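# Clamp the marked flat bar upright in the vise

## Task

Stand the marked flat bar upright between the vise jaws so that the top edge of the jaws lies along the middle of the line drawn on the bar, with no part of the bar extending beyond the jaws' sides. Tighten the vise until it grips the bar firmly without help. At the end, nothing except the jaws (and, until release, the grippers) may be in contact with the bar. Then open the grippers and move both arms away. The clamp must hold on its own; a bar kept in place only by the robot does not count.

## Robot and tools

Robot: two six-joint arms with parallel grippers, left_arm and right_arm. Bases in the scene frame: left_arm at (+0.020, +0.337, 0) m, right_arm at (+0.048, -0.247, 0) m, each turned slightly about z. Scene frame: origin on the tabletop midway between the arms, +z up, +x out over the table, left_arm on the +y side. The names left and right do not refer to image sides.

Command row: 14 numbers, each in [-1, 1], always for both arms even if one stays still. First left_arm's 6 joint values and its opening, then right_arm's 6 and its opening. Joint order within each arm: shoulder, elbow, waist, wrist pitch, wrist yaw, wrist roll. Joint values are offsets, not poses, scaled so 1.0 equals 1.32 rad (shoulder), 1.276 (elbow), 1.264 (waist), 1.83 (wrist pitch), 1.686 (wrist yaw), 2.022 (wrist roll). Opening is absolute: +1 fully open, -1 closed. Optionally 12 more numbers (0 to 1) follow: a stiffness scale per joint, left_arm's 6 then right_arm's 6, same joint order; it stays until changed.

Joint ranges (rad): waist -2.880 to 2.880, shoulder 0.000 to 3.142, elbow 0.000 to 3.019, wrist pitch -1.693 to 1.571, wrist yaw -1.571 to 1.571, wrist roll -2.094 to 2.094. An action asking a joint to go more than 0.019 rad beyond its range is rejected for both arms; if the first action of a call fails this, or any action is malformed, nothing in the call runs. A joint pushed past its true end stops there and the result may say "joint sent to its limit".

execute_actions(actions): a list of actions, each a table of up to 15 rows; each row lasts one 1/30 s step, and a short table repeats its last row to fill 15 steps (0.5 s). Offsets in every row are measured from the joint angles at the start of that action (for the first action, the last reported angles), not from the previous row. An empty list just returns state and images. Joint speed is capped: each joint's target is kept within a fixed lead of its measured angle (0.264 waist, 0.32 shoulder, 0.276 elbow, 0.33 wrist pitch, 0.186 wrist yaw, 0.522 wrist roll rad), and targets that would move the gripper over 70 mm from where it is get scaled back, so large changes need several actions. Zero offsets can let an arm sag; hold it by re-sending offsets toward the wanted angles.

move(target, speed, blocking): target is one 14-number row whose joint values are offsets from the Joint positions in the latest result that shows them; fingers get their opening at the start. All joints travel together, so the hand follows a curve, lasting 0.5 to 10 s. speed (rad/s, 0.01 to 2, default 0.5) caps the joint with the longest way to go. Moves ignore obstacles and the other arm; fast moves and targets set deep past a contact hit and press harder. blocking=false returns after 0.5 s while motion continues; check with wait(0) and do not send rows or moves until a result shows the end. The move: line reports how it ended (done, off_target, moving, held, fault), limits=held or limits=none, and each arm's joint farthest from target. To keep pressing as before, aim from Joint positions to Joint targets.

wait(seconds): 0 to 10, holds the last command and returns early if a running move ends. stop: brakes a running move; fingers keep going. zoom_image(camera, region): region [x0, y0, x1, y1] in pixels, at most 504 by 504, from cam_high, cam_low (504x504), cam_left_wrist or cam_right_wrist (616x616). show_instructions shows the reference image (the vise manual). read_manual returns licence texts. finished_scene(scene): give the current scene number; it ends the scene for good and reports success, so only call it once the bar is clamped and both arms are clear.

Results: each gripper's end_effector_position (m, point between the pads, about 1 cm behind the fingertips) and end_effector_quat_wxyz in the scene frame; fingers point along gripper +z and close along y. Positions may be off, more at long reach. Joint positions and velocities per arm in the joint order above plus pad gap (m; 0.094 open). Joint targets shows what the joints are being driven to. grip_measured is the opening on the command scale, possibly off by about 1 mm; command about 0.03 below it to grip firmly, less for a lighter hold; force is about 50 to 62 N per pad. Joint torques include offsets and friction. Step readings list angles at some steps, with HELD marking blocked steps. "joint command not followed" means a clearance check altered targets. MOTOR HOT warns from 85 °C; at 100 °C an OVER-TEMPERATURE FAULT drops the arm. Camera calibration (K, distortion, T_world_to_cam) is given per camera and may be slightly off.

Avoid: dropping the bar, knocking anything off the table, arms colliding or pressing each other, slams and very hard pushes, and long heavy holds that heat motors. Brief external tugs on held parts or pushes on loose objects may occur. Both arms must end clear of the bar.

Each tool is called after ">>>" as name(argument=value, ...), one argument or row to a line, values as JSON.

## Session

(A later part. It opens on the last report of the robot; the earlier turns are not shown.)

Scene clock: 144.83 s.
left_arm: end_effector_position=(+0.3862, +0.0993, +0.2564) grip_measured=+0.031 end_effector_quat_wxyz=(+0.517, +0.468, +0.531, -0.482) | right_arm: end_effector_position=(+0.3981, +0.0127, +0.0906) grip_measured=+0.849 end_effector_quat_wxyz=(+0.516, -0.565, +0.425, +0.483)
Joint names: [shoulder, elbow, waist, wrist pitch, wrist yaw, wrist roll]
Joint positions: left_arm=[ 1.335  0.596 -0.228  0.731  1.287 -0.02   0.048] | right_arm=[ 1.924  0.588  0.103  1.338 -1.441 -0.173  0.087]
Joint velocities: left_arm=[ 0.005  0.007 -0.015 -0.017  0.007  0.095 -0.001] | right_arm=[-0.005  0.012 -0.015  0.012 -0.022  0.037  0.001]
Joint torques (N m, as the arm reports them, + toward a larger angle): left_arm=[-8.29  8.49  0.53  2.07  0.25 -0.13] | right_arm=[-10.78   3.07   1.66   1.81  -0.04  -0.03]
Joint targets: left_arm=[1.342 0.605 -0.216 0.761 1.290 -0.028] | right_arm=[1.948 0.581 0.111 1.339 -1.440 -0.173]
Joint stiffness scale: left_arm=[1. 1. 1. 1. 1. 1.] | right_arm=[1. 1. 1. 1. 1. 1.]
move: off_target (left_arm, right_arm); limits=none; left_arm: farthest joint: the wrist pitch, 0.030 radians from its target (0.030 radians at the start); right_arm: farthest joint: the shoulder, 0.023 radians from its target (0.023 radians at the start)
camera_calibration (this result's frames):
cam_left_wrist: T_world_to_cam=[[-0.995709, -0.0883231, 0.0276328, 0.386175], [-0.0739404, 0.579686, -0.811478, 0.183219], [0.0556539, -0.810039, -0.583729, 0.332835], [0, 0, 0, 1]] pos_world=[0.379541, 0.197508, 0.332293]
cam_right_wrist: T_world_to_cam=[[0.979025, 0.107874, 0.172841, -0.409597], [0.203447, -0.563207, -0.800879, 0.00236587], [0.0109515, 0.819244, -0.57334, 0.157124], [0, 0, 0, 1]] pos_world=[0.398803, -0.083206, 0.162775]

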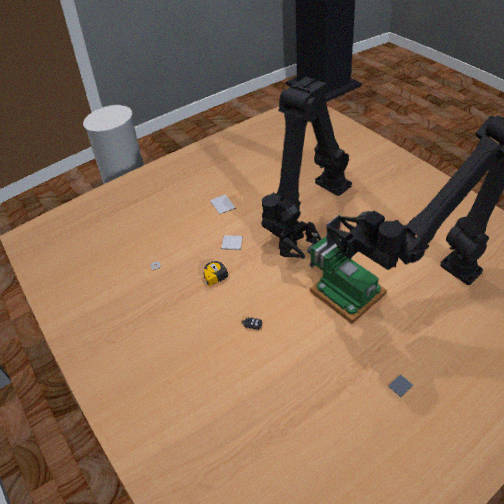

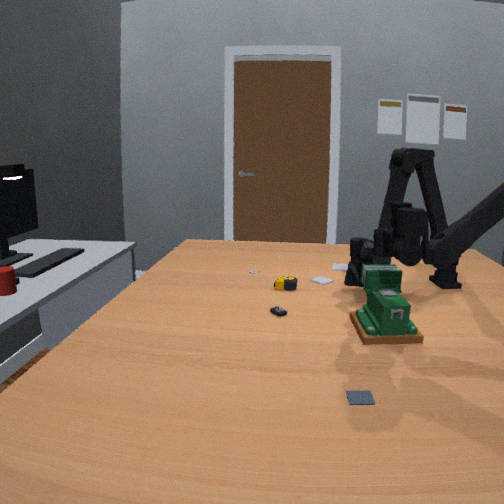

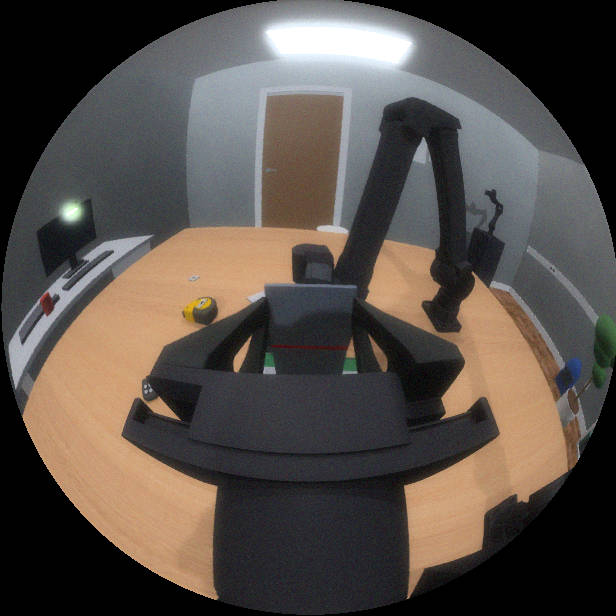

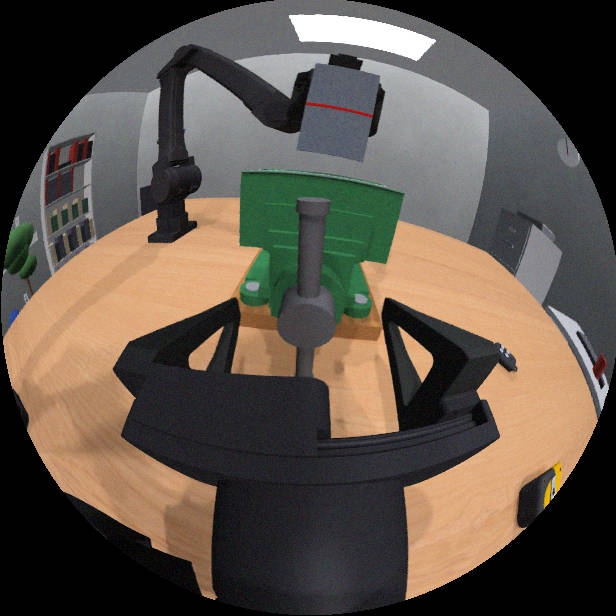

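>>> execute_actions(
  actions=[
    [[0.005,0.007,0.0095,0.0164,0.0018,-0.004,-0.03,0.018,-0.005,0.010,0.0005,0.001,0.01,0.6],[0.005,0.007,0.0095,0.0164,0.0018,-0.004,-0.03,0.018,-0.005,0.012,0.0005,0.001,0.015,0.5],[0.005,0.007,0.0095,0.0164,0.0018,-0.004,-0.03,0.018,-0.005,0.014,0.0005,0.001,0.02,0.4],[0.005,0.007,0.0095,0.0164,0.0018,-0.004,-0.03,0.018,-0.005,0.0166,0.0005,0.001,0.025,0.3],[0.005,0.007,0.0095,0.0164,0.0018,-0.004,-0.03,0.018,-0.005,0.0166,0.0005,0.001,0.03,0.2],[0.005,0.007,0.0095,0.0164,0.0018,-0.004,-0.03,0.018,-0.005,0.0166,0.0005,0.001,0.03,0.1],[0.005,0.007,0.0095,0.0164,0.0018,-0.004,-0.03,0.018,-0.005,0.0166,0.0005,0.001,0.03,0.0],[0.005,0.007,0.0095,0.0164,0.0018,-0.004,-0.03,0.018,-0.005,0.0166,0.0005,0.001,0.03,-0.1],[0.005,0.007,0.0095,0.0164,0.0018,-0.004,-0.03,0.018,-0.005,0.0166,0.0005,0.001,0.03,-0.15],[0.005,0.007,0.0095,0.0164,0.0018,-0.004,-0.03,0.018,-0.005,0.0166,0.0005,0.001,0.03,-0.2]],
    [[0.005,0.007,0.0095,0.0164,0.0018,-0.004,-0.03,0.018,-0.005,0.006,0.0005,0.001,0.006,-0.23],[0.005,0.007,0.0095,0.0164,0.0018,-0.004,-0.03,0.018,-0.005,0.006,0.0005,0.001,0.006,-0.26],[0.005,0.007,0.0095,0.0164,0.0018,-0.004,-0.03,0.018,-0.005,0.006,0.0005,0.001,0.006,-0.29],[0.005,0.007,0.0095,0.0164,0.0018,-0.004,-0.03,0.018,-0.005,0.006,0.0005,0.001,0.006,-0.32],[0.005,0.007,0.0095,0.0164,0.0018,-0.004,-0.03,0.018,-0.005,0.006,0.0005,0.001,0.006,-0.35],[0.005,0.007,0.0095,0.0164,0.0018,-0.004,-0.03,0.018,-0.005,0.006,0.0005,0.001,0.006,-0.38],[0.005,0.007,0.0095,0.0164,0.0018,-0.004,-0.03,0.018,-0.005,0.006,0.0005,0.001,0.006,-0.41]],
  ],
)

Scene clock: 149.63 s.
left_arm: end_effector_position=(+0.3862, +0.0993, +0.2564) grip_measured=+0.031 end_effector_quat_wxyz=(+0.516, +0.468, +0.531, -0.482) | right_arm: end_effector_position=(+0.3956, +0.0169, +0.0906) grip_measured=-0.352 end_effector_quat_wxyz=(+0.504, -0.558, +0.434, +0.496)
Joint names: [shoulder, elbow, waist, wrist pitch, wrist yaw, wrist roll]
Joint positions: left_arm=[ 1.335  0.596 -0.228  0.731  1.287 -0.022  0.048] | right_arm=[ 1.924  0.588  0.115  1.338 -1.438 -0.131  0.03 ]
Joint velocities: left_arm=[-0.005  0.012 -0.005 -0.007  0.066 -0.022 -0.   ] | right_arm=[-0.005 -0.002 -0.005 -0.017 -0.051  0.007  0.   ]
Joint torques (N m, as the arm reports them, + toward a larger angle): left_arm=[-8.41  8.31  1.53  2.12  0.29 -0.1 ] | right_arm=[-10.8    3.08   1.36   1.82  -0.18   0.1 ]
Joint targets: left_arm=[1.341 0.605 -0.216 0.761 1.290 -0.029] | right_arm=[1.948 0.581 0.122 1.339 -1.440 -0.119]
Joint stiffness scale: left_arm=[1. 1. 1. 1. 1. 1.] | right_arm=[1. 1. 1. 1. 1. 1.]
Step readings (joint positions; steps 1 to 15: 1st action; 16 to 30: 2nd action):
0: left_arm=[1.335 0.596 -0.228 0.731 1.287 -0.020] | right_arm=[1.924 0.588 0.103 1.338 -1.441 -0.173]
1: left_arm=[1.335 0.596 -0.228 0.731 1.287 -0.021] | right_arm=[1.924 0.588 0.103 1.338 -1.441 -0.173]
2: left_arm=[1.335 0.596 -0.228 0.731 1.287 -0.021] | right_arm=[1.924 0.588 0.103 1.338 -1.441 -0.170]
4: left_arm=[1.335 0.596 -0.228 0.731 1.287 -0.021] | right_arm=[1.924 0.588 0.106 1.338 -1.441 -0.161]
8: left_arm=[1.335 0.596 -0.228 0.731 1.287 -0.021] | right_arm=[1.924 0.588 0.113 1.338 -1.441 -0.142]
15: left_arm=[1.335 0.596 -0.228 0.731 1.287 -0.021] | right_arm=[1.924 0.588 0.115 1.338 -1.441 -0.131]
16: left_arm=[1.335 0.596 -0.228 0.731 1.287 -0.021] | right_arm=[1.924 0.588 0.115 1.338 -1.441 -0.131]
17: left_arm=[1.335 0.596 -0.228 0.731 1.287 -0.021] | right_arm=[1.924 0.588 0.115 1.338 -1.441 -0.131]
19: left_arm=[1.335 0.596 -0.228 0.731 1.287 -0.022] | right_arm=[1.924 0.588 0.115 1.338 -1.439 -0.131]
23: left_arm=[1.335 0.596 -0.228 0.731 1.287 -0.022] | right_arm=[1.924 0.588 0.115 1.338 -1.438 -0.131]
30: Joint positions above
camera_calibration (this result's frames):
cam_left_wrist: T_world_to_cam=[[-0.995676, -0.0883223, 0.0287767, 0.385869], [-0.074866, 0.579596, -0.811458, 0.18358], [0.054991, -0.810104, -0.583702, 0.33309], [0, 0, 0, 1]] pos_world=[0.379628, 0.197516, 0.332289]
cam_right_wrist: T_world_to_cam=[[0.984475, 0.116833, 0.130992, -0.406112], [0.174367, -0.565401, -0.806175, 0.0172603], [-0.0201248, 0.8165, -0.576995, 0.166385], [0, 0, 0, 1]] pos_world=[0.400146, -0.0786467, 0.163115]

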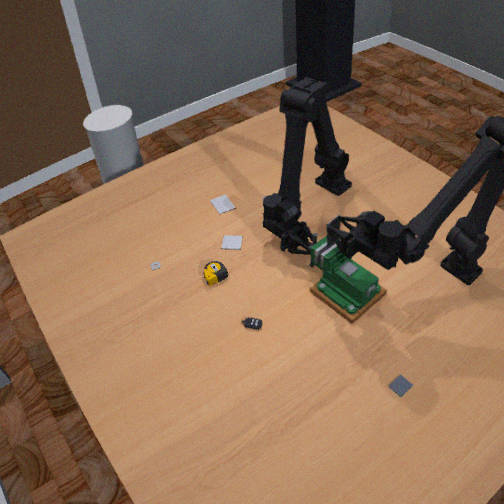

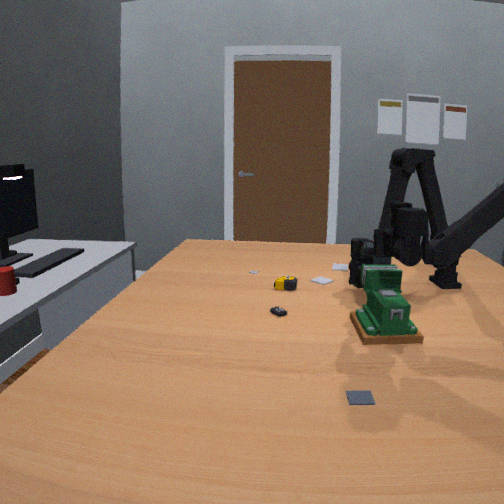

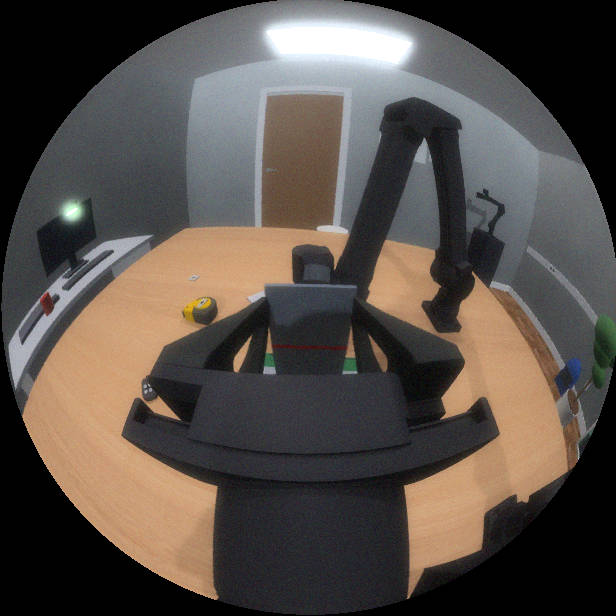

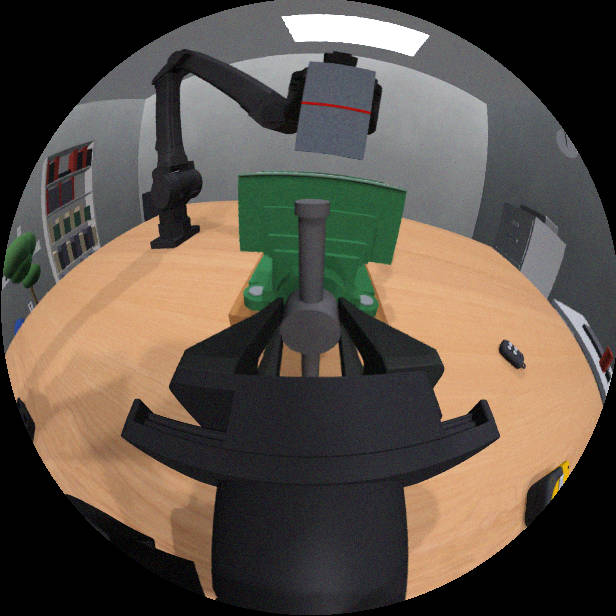

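>>> execute_actions(
  actions=[
    [[0.007,0.006,0.0095,0.0184,0.0018,-0.004,-0.03,0.018,-0.005,0.006,0.0005,0,0.02,-0.43],[0.009,0.005,0.0095,0.0204,0.0018,-0.004,-0.03,0.018,-0.005,0.006,0.0005,0,0.045,-0.43],[0.011,0.004,0.0095,0.0224,0.0018,-0.004,-0.03,0.018,-0.005,0.006,0.0005,0,0.075,-0.43],[0.013,0.003,0.0095,0.0244,0.0018,-0.004,-0.03,0.018,-0.005,0.006,0.0005,0,0.11,-0.43],[0.015,0.002,0.0095,0.0264,0.0018,-0.004,-0.03,0.018,-0.005,0.006,0.0005,0,0.15,-0.43],[0.017,0.001,0.0095,0.0284,0.0018,-0.004,-0.03,0.018,-0.005,0.006,0.0005,0,0.19,-0.43],[0.019,0.0,0.0095,0.0304,0.0018,-0.004,-0.03,0.018,-0.005,0.006,0.0005,0,0.23,-0.43],[0.021,-0.001,0.0095,0.0324,0.0018,-0.004,-0.03,0.018,-0.005,0.006,0.0005,0,0.27,-0.43],[0.023,-0.002,0.0095,0.0344,0.0018,-0.004,-0.03,0.018,-0.005,0.006,0.0005,0,0.31,-0.43],[0.025,-0.003,0.0095,0.0364,0.0018,-0.004,-0.03,0.018,-0.005,0.006,0.0005,0,0.35,-0.43],[0.027,-0.004,0.0095,0.0384,0.0018,-0.004,-0.03,0.018,-0.005,0.006,0.0005,0,0.39,-0.43],[0.028,-0.0045,0.0095,0.0404,0.0018,-0.004,-0.03,0.018,-0.005,0.006,0.0005,0,0.43,-0.43],[0.029,-0.005,0.0095,0.0424,0.0018,-0.004,-0.03,0.018,-0.005,0.006,0.0005,0,0.47,-0.43],[0.030,-0.0055,0.0095,0.0444,0.0018,-0.004,-0.03,0.018,-0.005,0.006,0.0005,0,0.51,-0.43],[0.0311,-0.006,0.0095,0.0462,0.0018,-0.004,-0.03,0.018,-0.005,0.006,0.0005,0,0.55,-0.43]],
    [[0.008,0.004,0.0095,0.0184,0.0018,-0.004,-0.03,0.018,-0.005,0.008,0.0005,0,0.08,-0.43],[0.008,0.004,0.0095,0.0184,0.0018,-0.004,-0.03,0.018,-0.005,0.008,0.0005,0,0.12,-0.43],[0.008,0.004,0.0095,0.0184,0.0018,-0.004,-0.03,0.018,-0.005,0.008,0.0005,0,0.16,-0.43],[0.008,0.004,0.0095,0.0184,0.0018,-0.004,-0.03,0.018,-0.005,0.008,0.0005,0,0.20,-0.43],[0.008,0.004,0.0095,0.0184,0.0018,-0.004,-0.03,0.018,-0.005,0.008,0.0005,0,0.24,-0.43],[0.008,0.004,0.0095,0.0184,0.0018,-0.004,-0.03,0.018,-0.005,0.008,0.0005,0,0.28,-0.43],[0.008,0.004,0.0095,0.0184,0.0018,-0.004,-0.03,0.018,-0.005,0.008,0.0005,0,0.32,-0.43],[0.008,0.004,0.0095,0.0184,0.0018,-0.004,-0.03,0.018,-0.005,0.008,0.0005,0,0.36,-0.43],[0.008,0.004,0.0095,0.0184,0.0018,-0.004,-0.03,0.018,-0.005,0.008,0.0005,0,0.40,-0.43],[0.008,0.004,0.0095,0.0184,0.0018,-0.004,-0.03,0.018,-0.005,0.008,0.0005,0,0.44,-0.43],[0.008,0.004,0.0095,0.0184,0.0018,-0.004,-0.03,0.018,-0.005,0.008,0.0005,0,0.475,-0.43],[0.008,0.004,0.0095,0.0184,0.0018,-0.004,-0.03,0.018,-0.005,0.008,0.0005,0,0.505,-0.43],[0.008,0.004,0.0095,0.0184,0.0018,-0.004,-0.03,0.018,-0.005,0.008,0.0005,0,0.53,-0.43],[0.008,0.004,0.0095,0.0184,0.0018,-0.004,-0.03,0.018,-0.005,0.008,0.0005,0,0.545,-0.43],[0.008,0.004,0.0095,0.0184,0.0018,-0.004,-0.03,0.018,-0.005,0.008,0.0005,0,0.55,-0.43]],
  ],
)

>>> zoom_image(
  camera="cam_high",
  region=[290, 200, 370, 280],
)

Scene clock: 167.27 s.
left_arm: end_effector_position=(+0.3870, +0.0991, +0.2457) grip_measured=+0.031 end_effector_quat_wxyz=(+0.518, +0.469, +0.530, -0.481) | right_arm: end_effector_position=(+0.3989, +0.0180, +0.0876) grip_measured=-0.353 end_effector_quat_wxyz=(-0.004, -0.064, +0.705, +0.707)
Joint names: [shoulder, elbow, waist, wrist pitch, wrist yaw, wrist roll]
Joint positions: left_arm=[ 1.366  0.585 -0.228  0.779  1.287 -0.023  0.048] | right_arm=[ 1.933  0.589  0.117  1.338 -1.416  1.479  0.03 ]
Joint velocities: left_arm=[ 0.015 -0.002 -0.005 -0.017 -0.081  0.007  0.001] | right_arm=[ 0.005  0.007 -0.015 -0.007 -0.007  1.487 -0.001]
Joint torques (N m, as the arm reports them, + toward a larger angle): left_arm=[-8.23  7.96  0.98  2.2   0.32 -0.14] | right_arm=[-11.6    2.92   1.     2.02  -0.59   0.27]
Joint targets: left_arm=[1.374 0.591 -0.216 0.811 1.290 -0.030] | right_arm=[1.950 0.582 0.126 1.339 -1.427 1.729]
Joint stiffness scale: left_arm=[1. 1. 1. 1. 1. 1.] | right_arm=[1. 1. 1. 1. 1. 1.]
Step readings (joint positions; steps 1 to 15: 1st action; 16 to 30: 2nd action):
0: left_arm=[1.335 0.596 -0.228 0.731 1.287 -0.022] | right_arm=[1.924 0.588 0.115 1.338 -1.438 -0.131]
1: left_arm=[1.335 0.596 -0.228 0.731 1.287 -0.022] | right_arm=[1.924 0.588 0.115 1.338 -1.438 -0.129]
2: left_arm=[1.335 0.596 -0.228 0.733 1.287 -0.022] | right_arm=[1.924 0.588 0.115 1.338 -1.438 -0.120]
4: left_arm=[1.336 0.596 -0.228 0.739 1.287 -0.022] | right_arm=[1.924 0.588 0.115 1.338 -1.437 -0.073]
8: left_arm=[1.344 0.596 -0.228 0.754 1.287 -0.022] | right_arm=[1.924 0.588 0.115 1.338 -1.434 0.123]
15: left_arm=[1.364 0.585 -0.228 0.777 1.287 -0.022] | right_arm=[1.926 0.588 0.115 1.338 -1.427 0.617]
16: left_arm=[1.365 0.585 -0.228 0.779 1.287 -0.022] | right_arm=[1.927 0.589 0.115 1.338 -1.426 0.652]
17: left_arm=[1.366 0.585 -0.228 0.779 1.287 -0.022] | right_arm=[1.927 0.589 0.116 1.338 -1.425 0.682]
19: left_arm=[1.366 0.585 -0.228 0.779 1.287 -0.022] | right_arm=[1.927 0.589 0.116 1.338 -1.424 0.769]
23: left_arm=[1.366 0.585 -0.228 0.779 1.287 -0.023] | right_arm=[1.929 0.589 0.116 1.338 -1.420 1.014]
30: Joint positions above
camera_calibration (this result's frames):
cam_left_wrist: T_world_to_cam=[[-0.995786, -0.0882945, 0.0247816, 0.388002], [-0.0715302, 0.578704, -0.812395, 0.174025], [0.0573888, -0.810744, -0.582581, 0.325498], [0, 0, 0, 1]] pos_world=[0.380135, 0.197445, 0.321391]
cam_right_wrist: T_world_to_cam=[[0.0841594, 0.00960313, -0.996406, 0.0506962], [-0.75115, -0.656434, -0.0697709, 0.321221], [-0.654745, 0.754323, -0.0480317, 0.371787], [0, 0, 0, 1]] pos_world=[0.480444, -0.0700739, 0.0907834]

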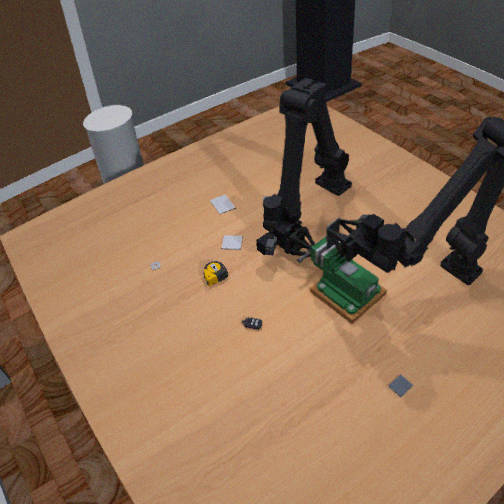

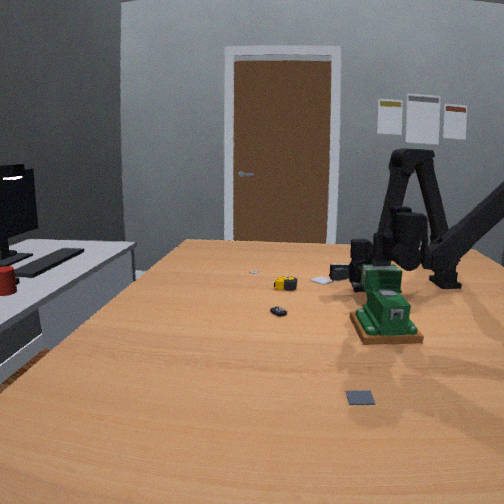

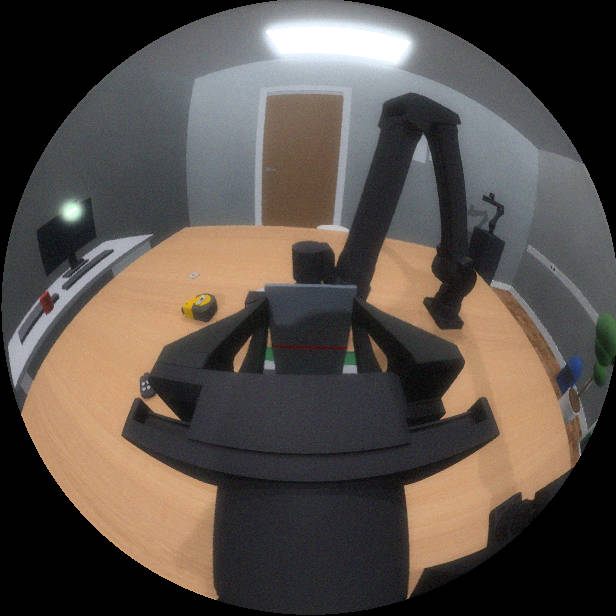

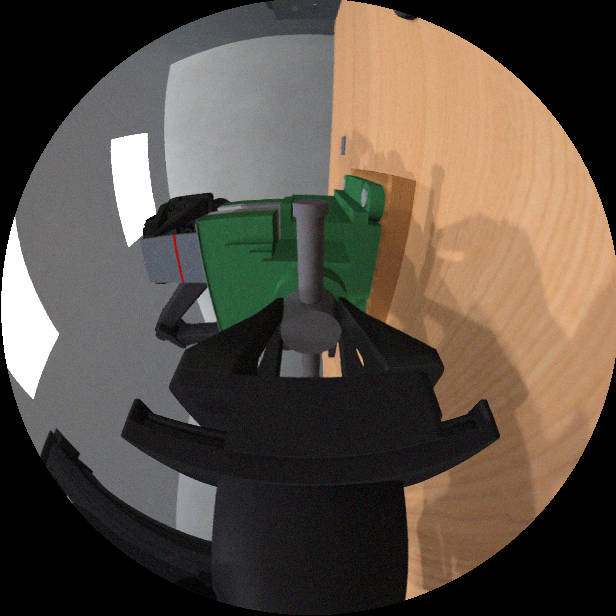

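Region (290, 200, 370, 280) of cam_high's 504x504 image, scaled by 6.300, with more detail than that image has.

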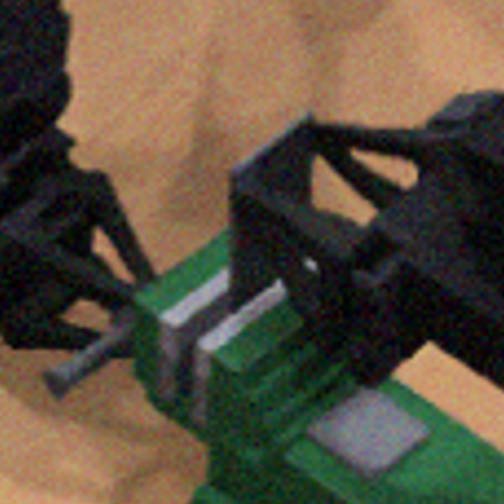

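>>> zoom_image(
  camera="cam_left_wrist",
  region=[250, 320, 370, 385],
)

Region (250, 320, 370, 385) of cam_left_wrist's 616x616 image, scaled by 4.200, with more detail than that image has; it fills the top 273 rows of this view, and the rest is white.

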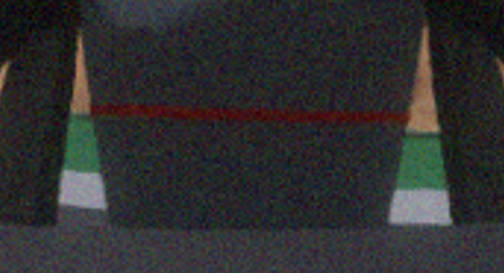

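>>> execute_actions(
  actions=[
    [[0.006,0.0047,-0.005,0.0175,0.005,-0.006,-0.03,0.013,-0.005,0.008,0.0005,-0.003,0.291,-0.43],[0.006,0.0047,-0.010,0.0175,0.007,-0.008,-0.03,0.013,-0.005,0.008,0.0005,-0.003,0.291,-0.43],[0.006,0.0047,-0.013,0.0175,0.009,-0.009,-0.03,0.013,-0.005,0.008,0.0005,-0.003,0.291,-0.43],[0.006,0.0047,-0.016,0.0175,0.010,-0.010,-0.03,0.013,-0.005,0.008,0.0005,-0.003,0.291,-0.43],[0.006,0.0047,-0.019,0.0175,0.011,-0.0114,-0.03,0.013,-0.005,0.008,0.0005,-0.003,0.291,-0.43],[0.006,0.0047,-0.021,0.0175,0.012,-0.0114,-0.03,0.013,-0.005,0.008,0.0005,-0.003,0.291,-0.43],[0.006,0.0047,-0.023,0.0175,0.013,-0.0114,-0.03,0.013,-0.005,0.008,0.0005,-0.003,0.291,-0.43],[0.006,0.0047,-0.025,0.0175,0.014,-0.0114,-0.03,0.013,-0.005,0.008,0.0005,-0.003,0.291,-0.43],[0.006,0.0047,-0.0264,0.0175,0.0146,-0.0114,-0.03,0.013,-0.005,0.008,0.0005,-0.003,0.291,-0.43]],
    [[0.006,0.0047,-0.008,0.0170,0.002,-0.003,-0.03,0.010,-0.005,0.0,0.0005,0,0.0,0.6],[0.006,0.0047,-0.008,0.0170,0.002,-0.003,-0.03,0.010,-0.005,0.0,0.0005,0,0.0,0.6],[0.006,0.0047,-0.008,0.0170,0.002,-0.003,-0.03,0.010,-0.005,0.0,0.0005,0,0.0,0.6],[0.006,0.0047,-0.008,0.0170,0.002,-0.003,-0.03,0.010,-0.005,0.0,0.0005,0,0.0,0.6],[0.006,0.0047,-0.008,0.0170,0.002,-0.003,-0.03,0.010,-0.005,-0.015,0.0005,0,0.0,0.6],[0.006,0.0047,-0.008,0.0170,0.002,-0.003,-0.03,0.010,-0.005,-0.03,0.0005,0,0.0,0.6],[0.006,0.0047,-0.008,0.0170,0.002,-0.003,-0.03,0.010,-0.005,-0.045,0.0005,0,0.0,0.6],[0.006,0.0047,-0.008,0.0170,0.002,-0.003,-0.03,0.010,-0.005,-0.06,0.0005,0,0.0,0.6],[0.006,0.0047,-0.008,0.0170,0.002,-0.003,-0.03,0.010,-0.005,-0.07,0.0005,0,0.0,0.6],[0.006,0.0047,-0.008,0.0170,0.002,-0.003,-0.03,0.010,-0.005,-0.077,0.0005,0,0.0,0.6]],
    [[0.006,0.0047,-0.008,0.0170,0.002,-0.003,-0.03,0.010,-0.005,-0.008,0.0005,0,-1.0,0.6]],
    [[0.006,0.0047,-0.008,0.0170,0.002,-0.003,-0.03,0.010,-0.005,-0.004,0.0005,0,-0.70,0.6]],
  ],
)

Scene clock: 187.27 s.
left_arm: end_effector_position=(+0.3779, +0.0909, +0.2457) grip_measured=+0.031 end_effector_quat_wxyz=(+0.503, +0.476, +0.523, -0.496) | right_arm: end_effector_position=(+0.4242, -0.0193, +0.0858) grip_measured=+0.599 end_effector_quat_wxyz=(+0.479, -0.475, +0.525, +0.519)
Joint names: [shoulder, elbow, waist, wrist pitch, wrist yaw, wrist roll]
Joint positions: left_arm=[ 1.366  0.585 -0.25   0.779  1.309 -0.037  0.048] | right_arm=[ 1.937  0.588  0.014  1.337 -1.412  0.078  0.075]
Joint velocities: left_arm=[-0.015  0.007 -0.005  0.007 -0.066 -0.022 -0.   ] | right_arm=[-0.015  0.012 -0.005  0.012  0.007  0.037 -0.001]
Joint torques (N m, as the arm reports them, + toward a larger angle): left_arm=[-8.07  7.92 -0.3   2.13  0.3  -0.08] | right_arm=[-12.95   3.6    0.65   1.81  -0.11   0.11]
Joint targets: left_arm=[1.374 0.591 -0.260 0.810 1.313 -0.043] | right_arm=[1.937 0.588 0.014 1.337 -1.412 0.094]
Joint stiffness scale: left_arm=[1. 1. 1. 1. 1. 1.] | right_arm=[1. 1. 1. 1. 1. 1.]
Step readings (joint positions; steps 1 to 15: 1st action; 16 to 30: 2nd action; 31 to 45: 3rd action; 46 to 60: 4th action):
0: left_arm=[1.366 0.585 -0.228 0.779 1.287 -0.023] | right_arm=[1.935 0.589 0.117 1.338 -1.415 1.692]
1: left_arm=[1.366 0.585 -0.228 0.779 1.290 -0.024] | right_arm=[1.935 0.589 0.117 1.338 -1.414 1.742]
2: left_arm=[1.366 0.585 -0.228 0.779 1.293 -0.025] | right_arm=[1.935 0.589 0.117 1.338 -1.413 1.799]
4: left_arm=[1.366 0.585 -0.229 0.779 1.299 -0.028] | right_arm=[1.936 0.589 0.117 1.338 -1.413 1.882]
8: left_arm=[1.366 0.585 -0.238 0.779 1.306 -0.034] | right_arm=[1.937 0.589 0.118 1.338 -1.413 1.970]
15: left_arm=[1.366 0.585 -0.250 0.779 1.309 -0.037] | right_arm=[1.937 0.589 0.118 1.338 -1.413 2.018]
16: left_arm=[1.366 0.585 -0.250 0.779 1.309 -0.037] | right_arm=[1.937 0.589 0.118 1.338 -1.412 2.019]
17: left_arm=[1.366 0.585 -0.250 0.779 1.309 -0.037] | right_arm=[1.937 0.589 0.118 1.338 -1.412 2.019]
19: left_arm=[1.366 0.585 -0.250 0.779 1.309 -0.037] | right_arm=[1.937 0.588 0.118 1.338 -1.412 2.019]
23: left_arm=[1.366 0.585 -0.250 0.779 1.309 -0.037] | right_arm=[1.937 0.588 0.098 1.338 -1.412 2.019]
30: left_arm=[1.366 0.585 -0.250 0.779 1.309 -0.037] | right_arm=[1.937 0.588 0.015 1.338 -1.412 2.019]
31: left_arm=[1.366 0.585 -0.250 0.779 1.309 -0.037] | right_arm=[1.937 0.588 0.015 1.337 -1.412 1.942]
32: left_arm=[1.366 0.585 -0.250 0.779 1.309 -0.037] | right_arm=[1.937 0.588 0.015 1.337 -1.412 1.844]
34: left_arm=[1.366 0.585 -0.250 0.779 1.309 -0.037] | right_arm=[1.937 0.588 0.014 1.337 -1.412 1.650]
38: left_arm=[1.366 0.585 -0.250 0.779 1.309 -0.037] | right_arm=[1.937 0.588 0.014 1.337 -1.412 1.261]
45: left_arm=[1.366 0.585 -0.250 0.779 1.309 -0.037] | right_arm=[1.937 0.588 0.014 1.337 -1.412 0.581]
46: left_arm=[1.366 0.585 -0.250 0.779 1.309 -0.037] | right_arm=[1.937 0.588 0.014 1.337 -1.412 0.483]
47: left_arm=[1.366 0.585 -0.250 0.779 1.309 -0.037] | right_arm=[1.937 0.588 0.014 1.337 -1.412 0.386]
49: left_arm=[1.366 0.585 -0.250 0.779 1.309 -0.037] | right_arm=[1.937 0.588 0.014 1.337 -1.412 0.191]
51: left_arm=[1.366 0.585 -0.250 0.779 1.309 -0.037] | right_arm=[1.937 0.588 0.014 1.337 -1.412 0.072] HELD right_arm
53: left_arm=[1.366 0.585 -0.250 0.779 1.309 -0.037] | right_arm=[1.937 0.588 0.014 1.337 -1.412 0.075] HELD right_arm
60: Joint positions above HELD right_arm
HELD right_arm: steps 51 to 60.
joint command not followed: on one or more control steps a check withheld the commanded joint targets of the right arm, and it was not sent them on those steps. On the call's last step the targets were still withheld.
cause: the commanded joint targets would bring two parts of the arm too close to each other (its wrist (the part past the wrist pitch) and its wrist camera, with the wrist yaw and the wrist roll between them); next, command targets that bring no two parts of the arm closer together.
camera_calibration (this result's frames):
cam_left_wrist: T_world_to_cam=[[-0.998236, -0.044521, 0.0392823, 0.371657], [-0.0578535, 0.580611, -0.812123, 0.172706], [0.0133487, -0.812963, -0.582163, 0.336138], [0, 0, 0, 1]] pos_world=[0.376506, 0.189539, 0.321346]
cam_right_wrist: T_world_to_cam=[[0.995945, -0.00788248, -0.0896161, -0.417812], [-0.0774134, -0.582564, -0.80909, 0.0946362], [-0.0458295, 0.812747, -0.580812, 0.204936], [0, 0, 0, 1]] pos_world=[0.432836, -0.114723, 0.158156]

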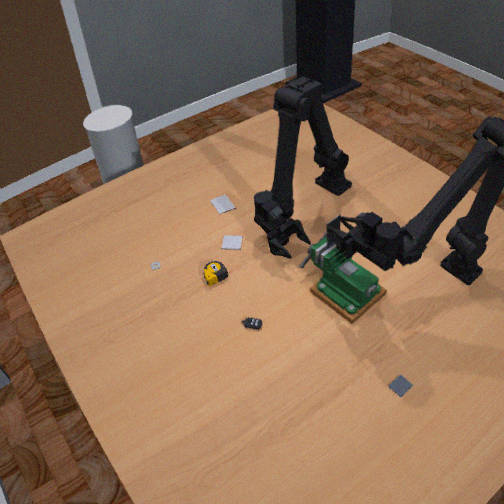

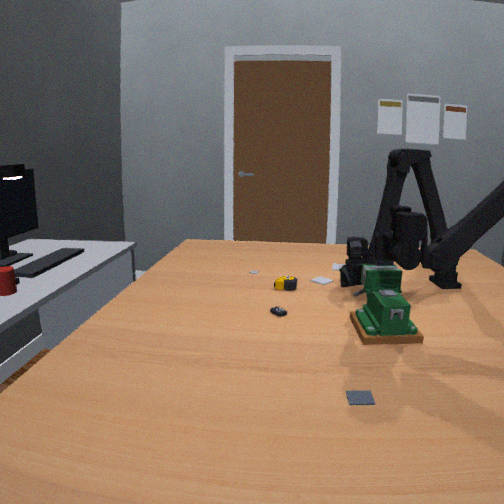

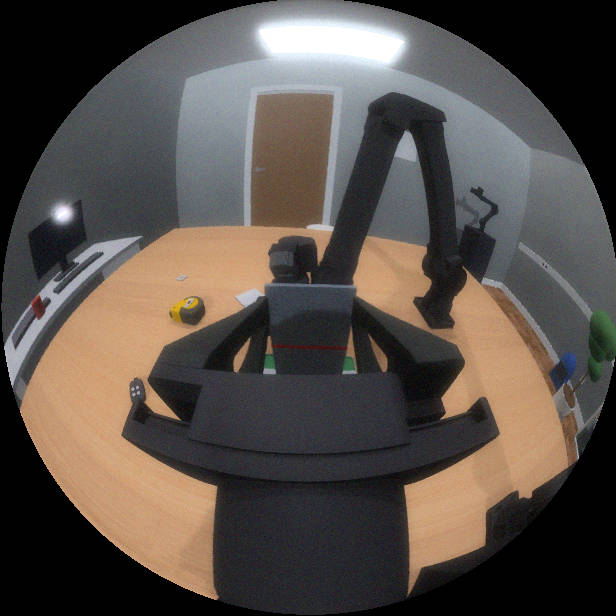

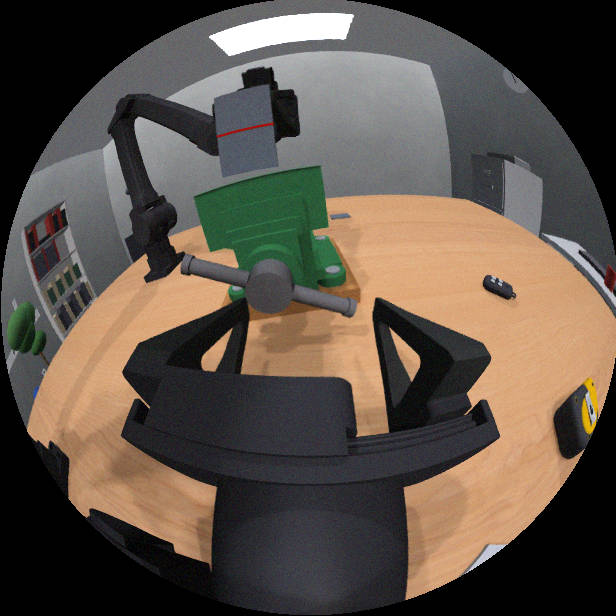

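>>> zoom_image(
  camera="cam_high",
  region=[300, 220, 360, 280],
)

>>> zoom_image(
  camera="cam_left_wrist",
  region=[250, 320, 370, 385],
)

Region (300, 220, 360, 280) of cam_high's 504x504 image, scaled by 8.400, with more detail than that image has.

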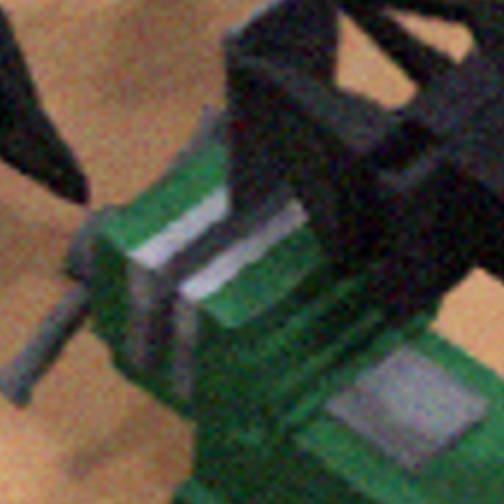

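Region (250, 320, 370, 385) of cam_left_wrist's 616x616 image, scaled by 4.200, with more detail than that image has; it fills the top 273 rows of this view, and the rest is white.

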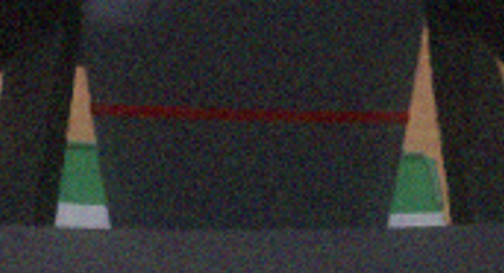

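>>> move(
  target=[0.0672,0.0047,0.015,0.0616,0.0065,-0.003,-0.03,-0.0227,-0.003,0.0,0.0005,0,-0.2018,0.3],
  speed=0.3,
)

>>> zoom_image(
  camera="cam_high",
  region=[300, 220, 360, 280],
)

Scene clock: 205.47 s.
left_arm: end_effector_position=(+0.3858, +0.0908, +0.2252) grip_measured=+0.031 end_effector_quat_wxyz=(+0.504, +0.478, +0.521, -0.496) | right_arm: end_effector_position=(+0.4245, -0.0193, +0.0881) grip_measured=+0.301 end_effector_quat_wxyz=(+0.573, -0.569, +0.420, +0.414)
Joint names: [shoulder, elbow, waist, wrist pitch, wrist yaw, wrist roll]
Joint positions: left_arm=[ 1.445  0.585 -0.245  0.862  1.317 -0.037  0.048] | right_arm=[ 1.931  0.588  0.014  1.337 -1.412 -0.314  0.061]
Joint velocities: left_arm=[-0.005  0.002 -0.005  0.002  0.066 -0.022  0.001] | right_arm=[-0.005 -0.012 -0.005 -0.012 -0.051 -0.007 -0.   ]
Joint torques (N m, as the arm reports them, + toward a larger angle): left_arm=[-8.17  7.25  0.5   1.87  0.24 -0.09] | right_arm=[-14.94   3.25   0.64   1.82  -0.11  -0.22]
Joint targets: left_arm=[1.455 0.591 -0.230 0.892 1.321 -0.043] | right_arm=[1.907 0.584 0.014 1.338 -1.412 -0.330]
Joint stiffness scale: left_arm=[1. 1. 1. 1. 1. 1.] | right_arm=[1. 1. 1. 1. 1. 1.]
move: off_target (left_arm, right_arm); limits=none; left_arm: farthest joint: the wrist pitch, 0.030 radians from its target (0.113 radians at the start); right_arm: farthest joint: the shoulder, 0.024 radians from its target (0.030 radians at the start)
camera_calibration (this result's frames):
cam_left_wrist: T_world_to_cam=[[-0.998523, -0.041064, 0.0355877, 0.380954], [-0.0528271, 0.580167, -0.812782, 0.154838], [0.0127293, -0.813461, -0.58148, 0.32415], [0, 0, 0, 1]] pos_world=[0.384444, 0.189495, 0.300779]
cam_right_wrist: T_world_to_cam=[[0.952896, -0.00701776, 0.303217, -0.434197], [0.242002, -0.585037, -0.774059, -0.0421488], [0.182825, 0.810976, -0.555781, 0.106975], [0, 0, 0, 1]] pos_world=[0.404387, -0.11446, 0.158485]

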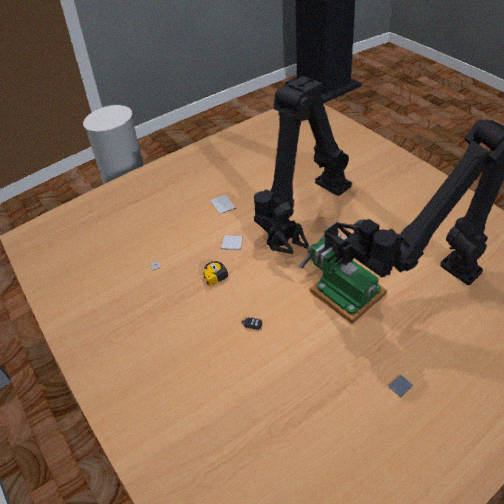

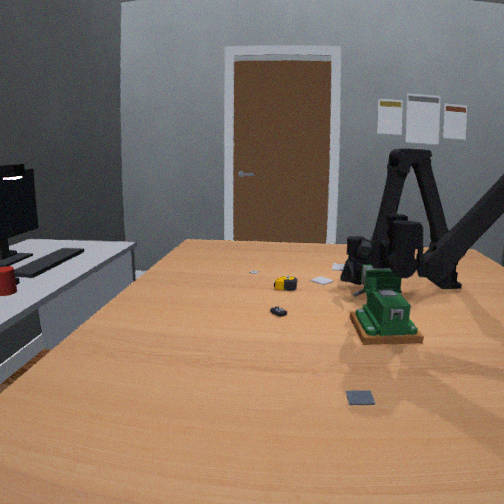

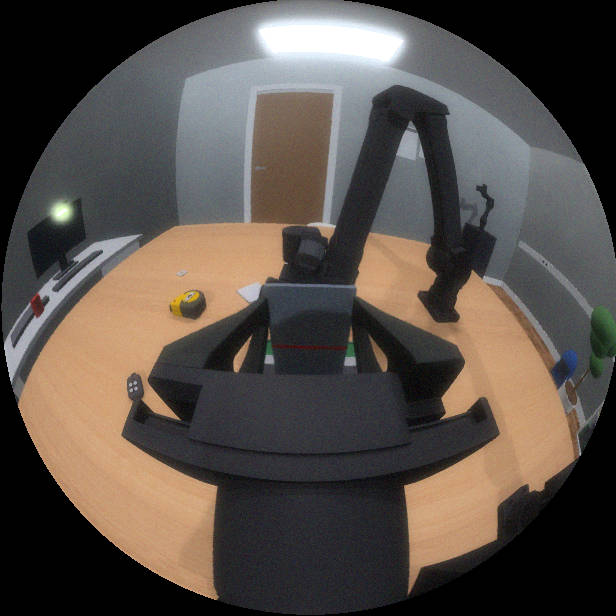

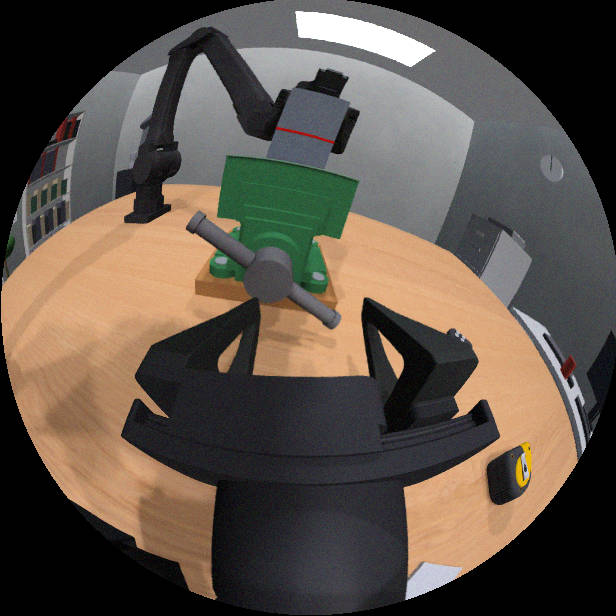

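Region (300, 220, 360, 280) of cam_high's 504x504 image, scaled by 8.400, with more detail than that image has.

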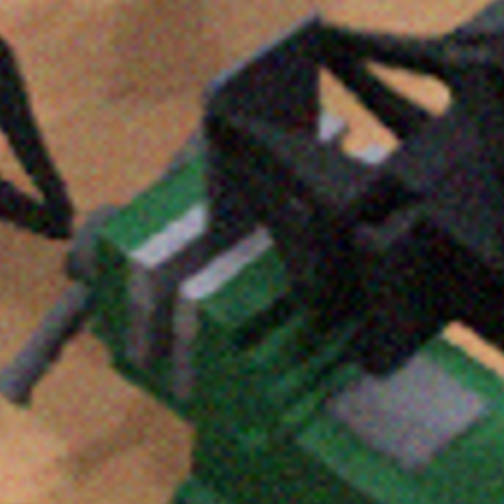

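>>> move(
  target=[0.0717,-0.0127,0.0095,0.0749,0.002,-0.0025,-0.03,0.0,-0.003,0.0894,0.0005,0,-0.006,0.6],
  speed=0.11,
)

Scene clock: 212.93 s.
left_arm: end_effector_position=(+0.3869, +0.0906, +0.1985) grip_measured=+0.031 end_effector_quat_wxyz=(+0.505, +0.479, +0.520, -0.496) | right_arm: end_effector_position=(+0.3987, +0.0188, +0.0881) grip_measured=+0.599 end_effector_quat_wxyz=(+0.550, -0.590, +0.390, +0.443)
Joint names: [shoulder, elbow, waist, wrist pitch, wrist yaw, wrist roll]
Joint positions: left_arm=[ 1.529  0.566 -0.245  0.969  1.318 -0.037  0.048] | right_arm=[ 1.931  0.588  0.119  1.337 -1.412 -0.314  0.075]
Joint velocities: left_arm=[-0.015 -0.012 -0.015 -0.002  0.022 -0.022 -0.   ] | right_arm=[-0.005  0.007 -0.015  0.002  0.037  0.095  0.001]
Joint torques (N m, as the arm reports them, + toward a larger angle): left_arm=[-9.44  6.49  1.39  2.12  0.21 -0.1 ] | right_arm=[-12.72   3.24   0.97   1.82  -0.11  -0.14]
Joint targets: left_arm=[1.540 0.569 -0.233 0.999 1.321 -0.042] | right_arm=[1.931 0.584 0.128 1.338 -1.412 -0.326]
Joint stiffness scale: left_arm=[1. 1. 1. 1. 1. 1.] | right_arm=[1. 1. 1. 1. 1. 1.]
move: off_target (left_arm); limits=none; left_arm: farthest joint: the wrist pitch, 0.030 radians from its target (0.137 radians at the start); right_arm: farthest joint: the wrist roll, 0.012 radians from its target (0.012 radians at the start)
camera_calibration (this result's frames):
cam_left_wrist: T_world_to_cam=[[-0.998664, -0.0406572, 0.0318877, 0.383744], [-0.0495676, 0.579563, -0.813419, 0.132271], [0.0145904, -0.813913, -0.580804, 0.30761], [0, 0, 0, 1]] pos_world=[0.3853, 0.189311, 0.274016]
cam_right_wrist: T_world_to_cam=[[0.948312, 0.0924295, 0.303581, -0.409435], [0.302014, -0.556567, -0.773964, -0.0380952], [0.0974258, 0.825645, -0.555714, 0.114565], [0, 0, 0, 1]] pos_world=[0.388616, -0.0779489, 0.158477]

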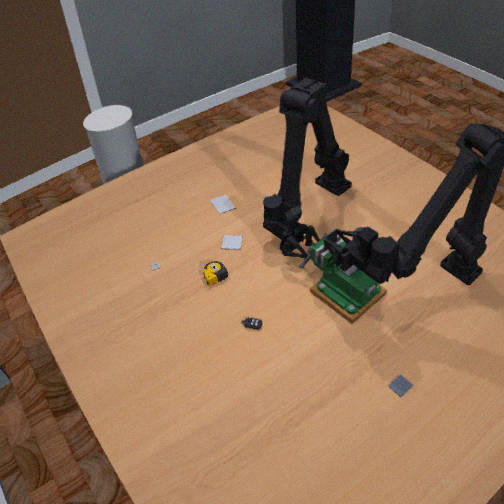

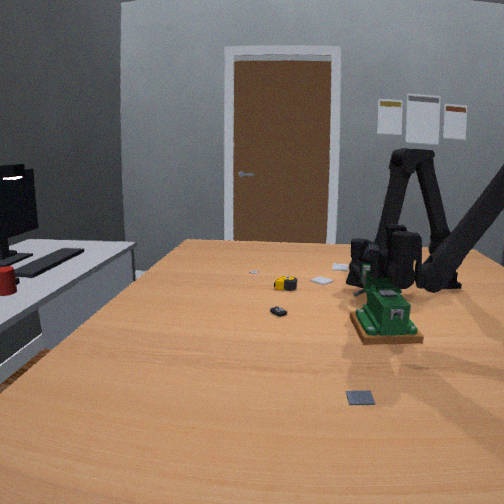

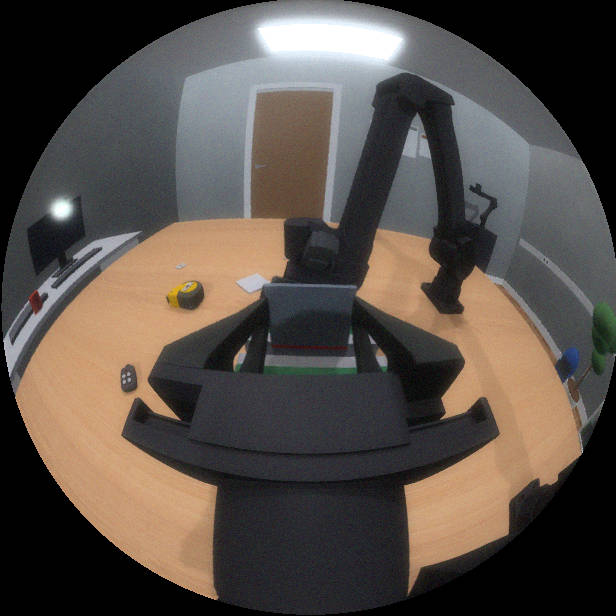

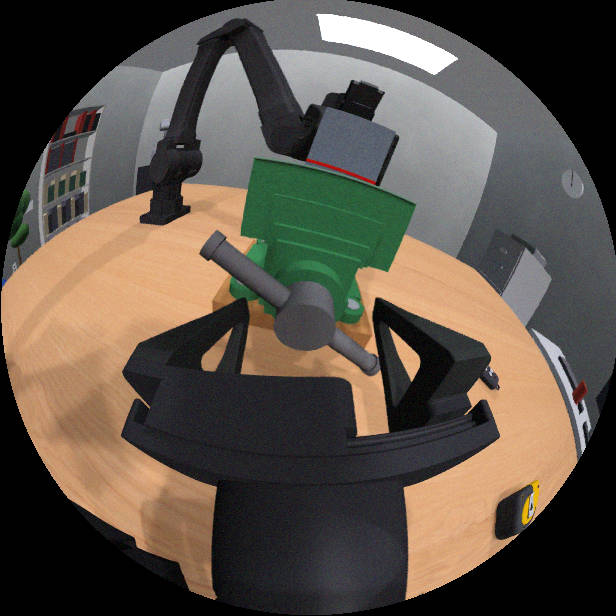

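>>> zoom_image(
  camera="cam_right_wrist",
  region=[250, 130, 420, 230],
)

>>> zoom_image(
  camera="cam_left_wrist",
  region=[230, 320, 390, 385],
)

Region (250, 130, 420, 230) of cam_right_wrist's 616x616 image, scaled by 2.965, with more detail than that image has; it fills the top 296 rows of this view, and the rest is white.

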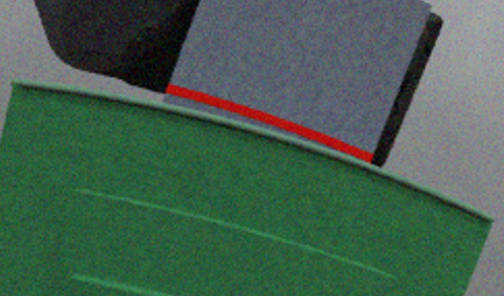

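Region (230, 320, 390, 385) of cam_left_wrist's 616x616 image, scaled by 3.150, with more detail than that image has; it fills the top 205 rows of this view, and the rest is white.

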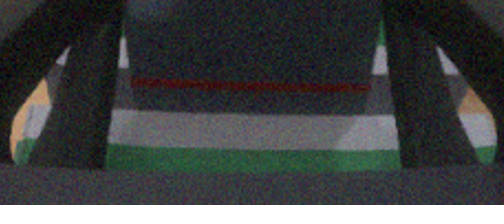

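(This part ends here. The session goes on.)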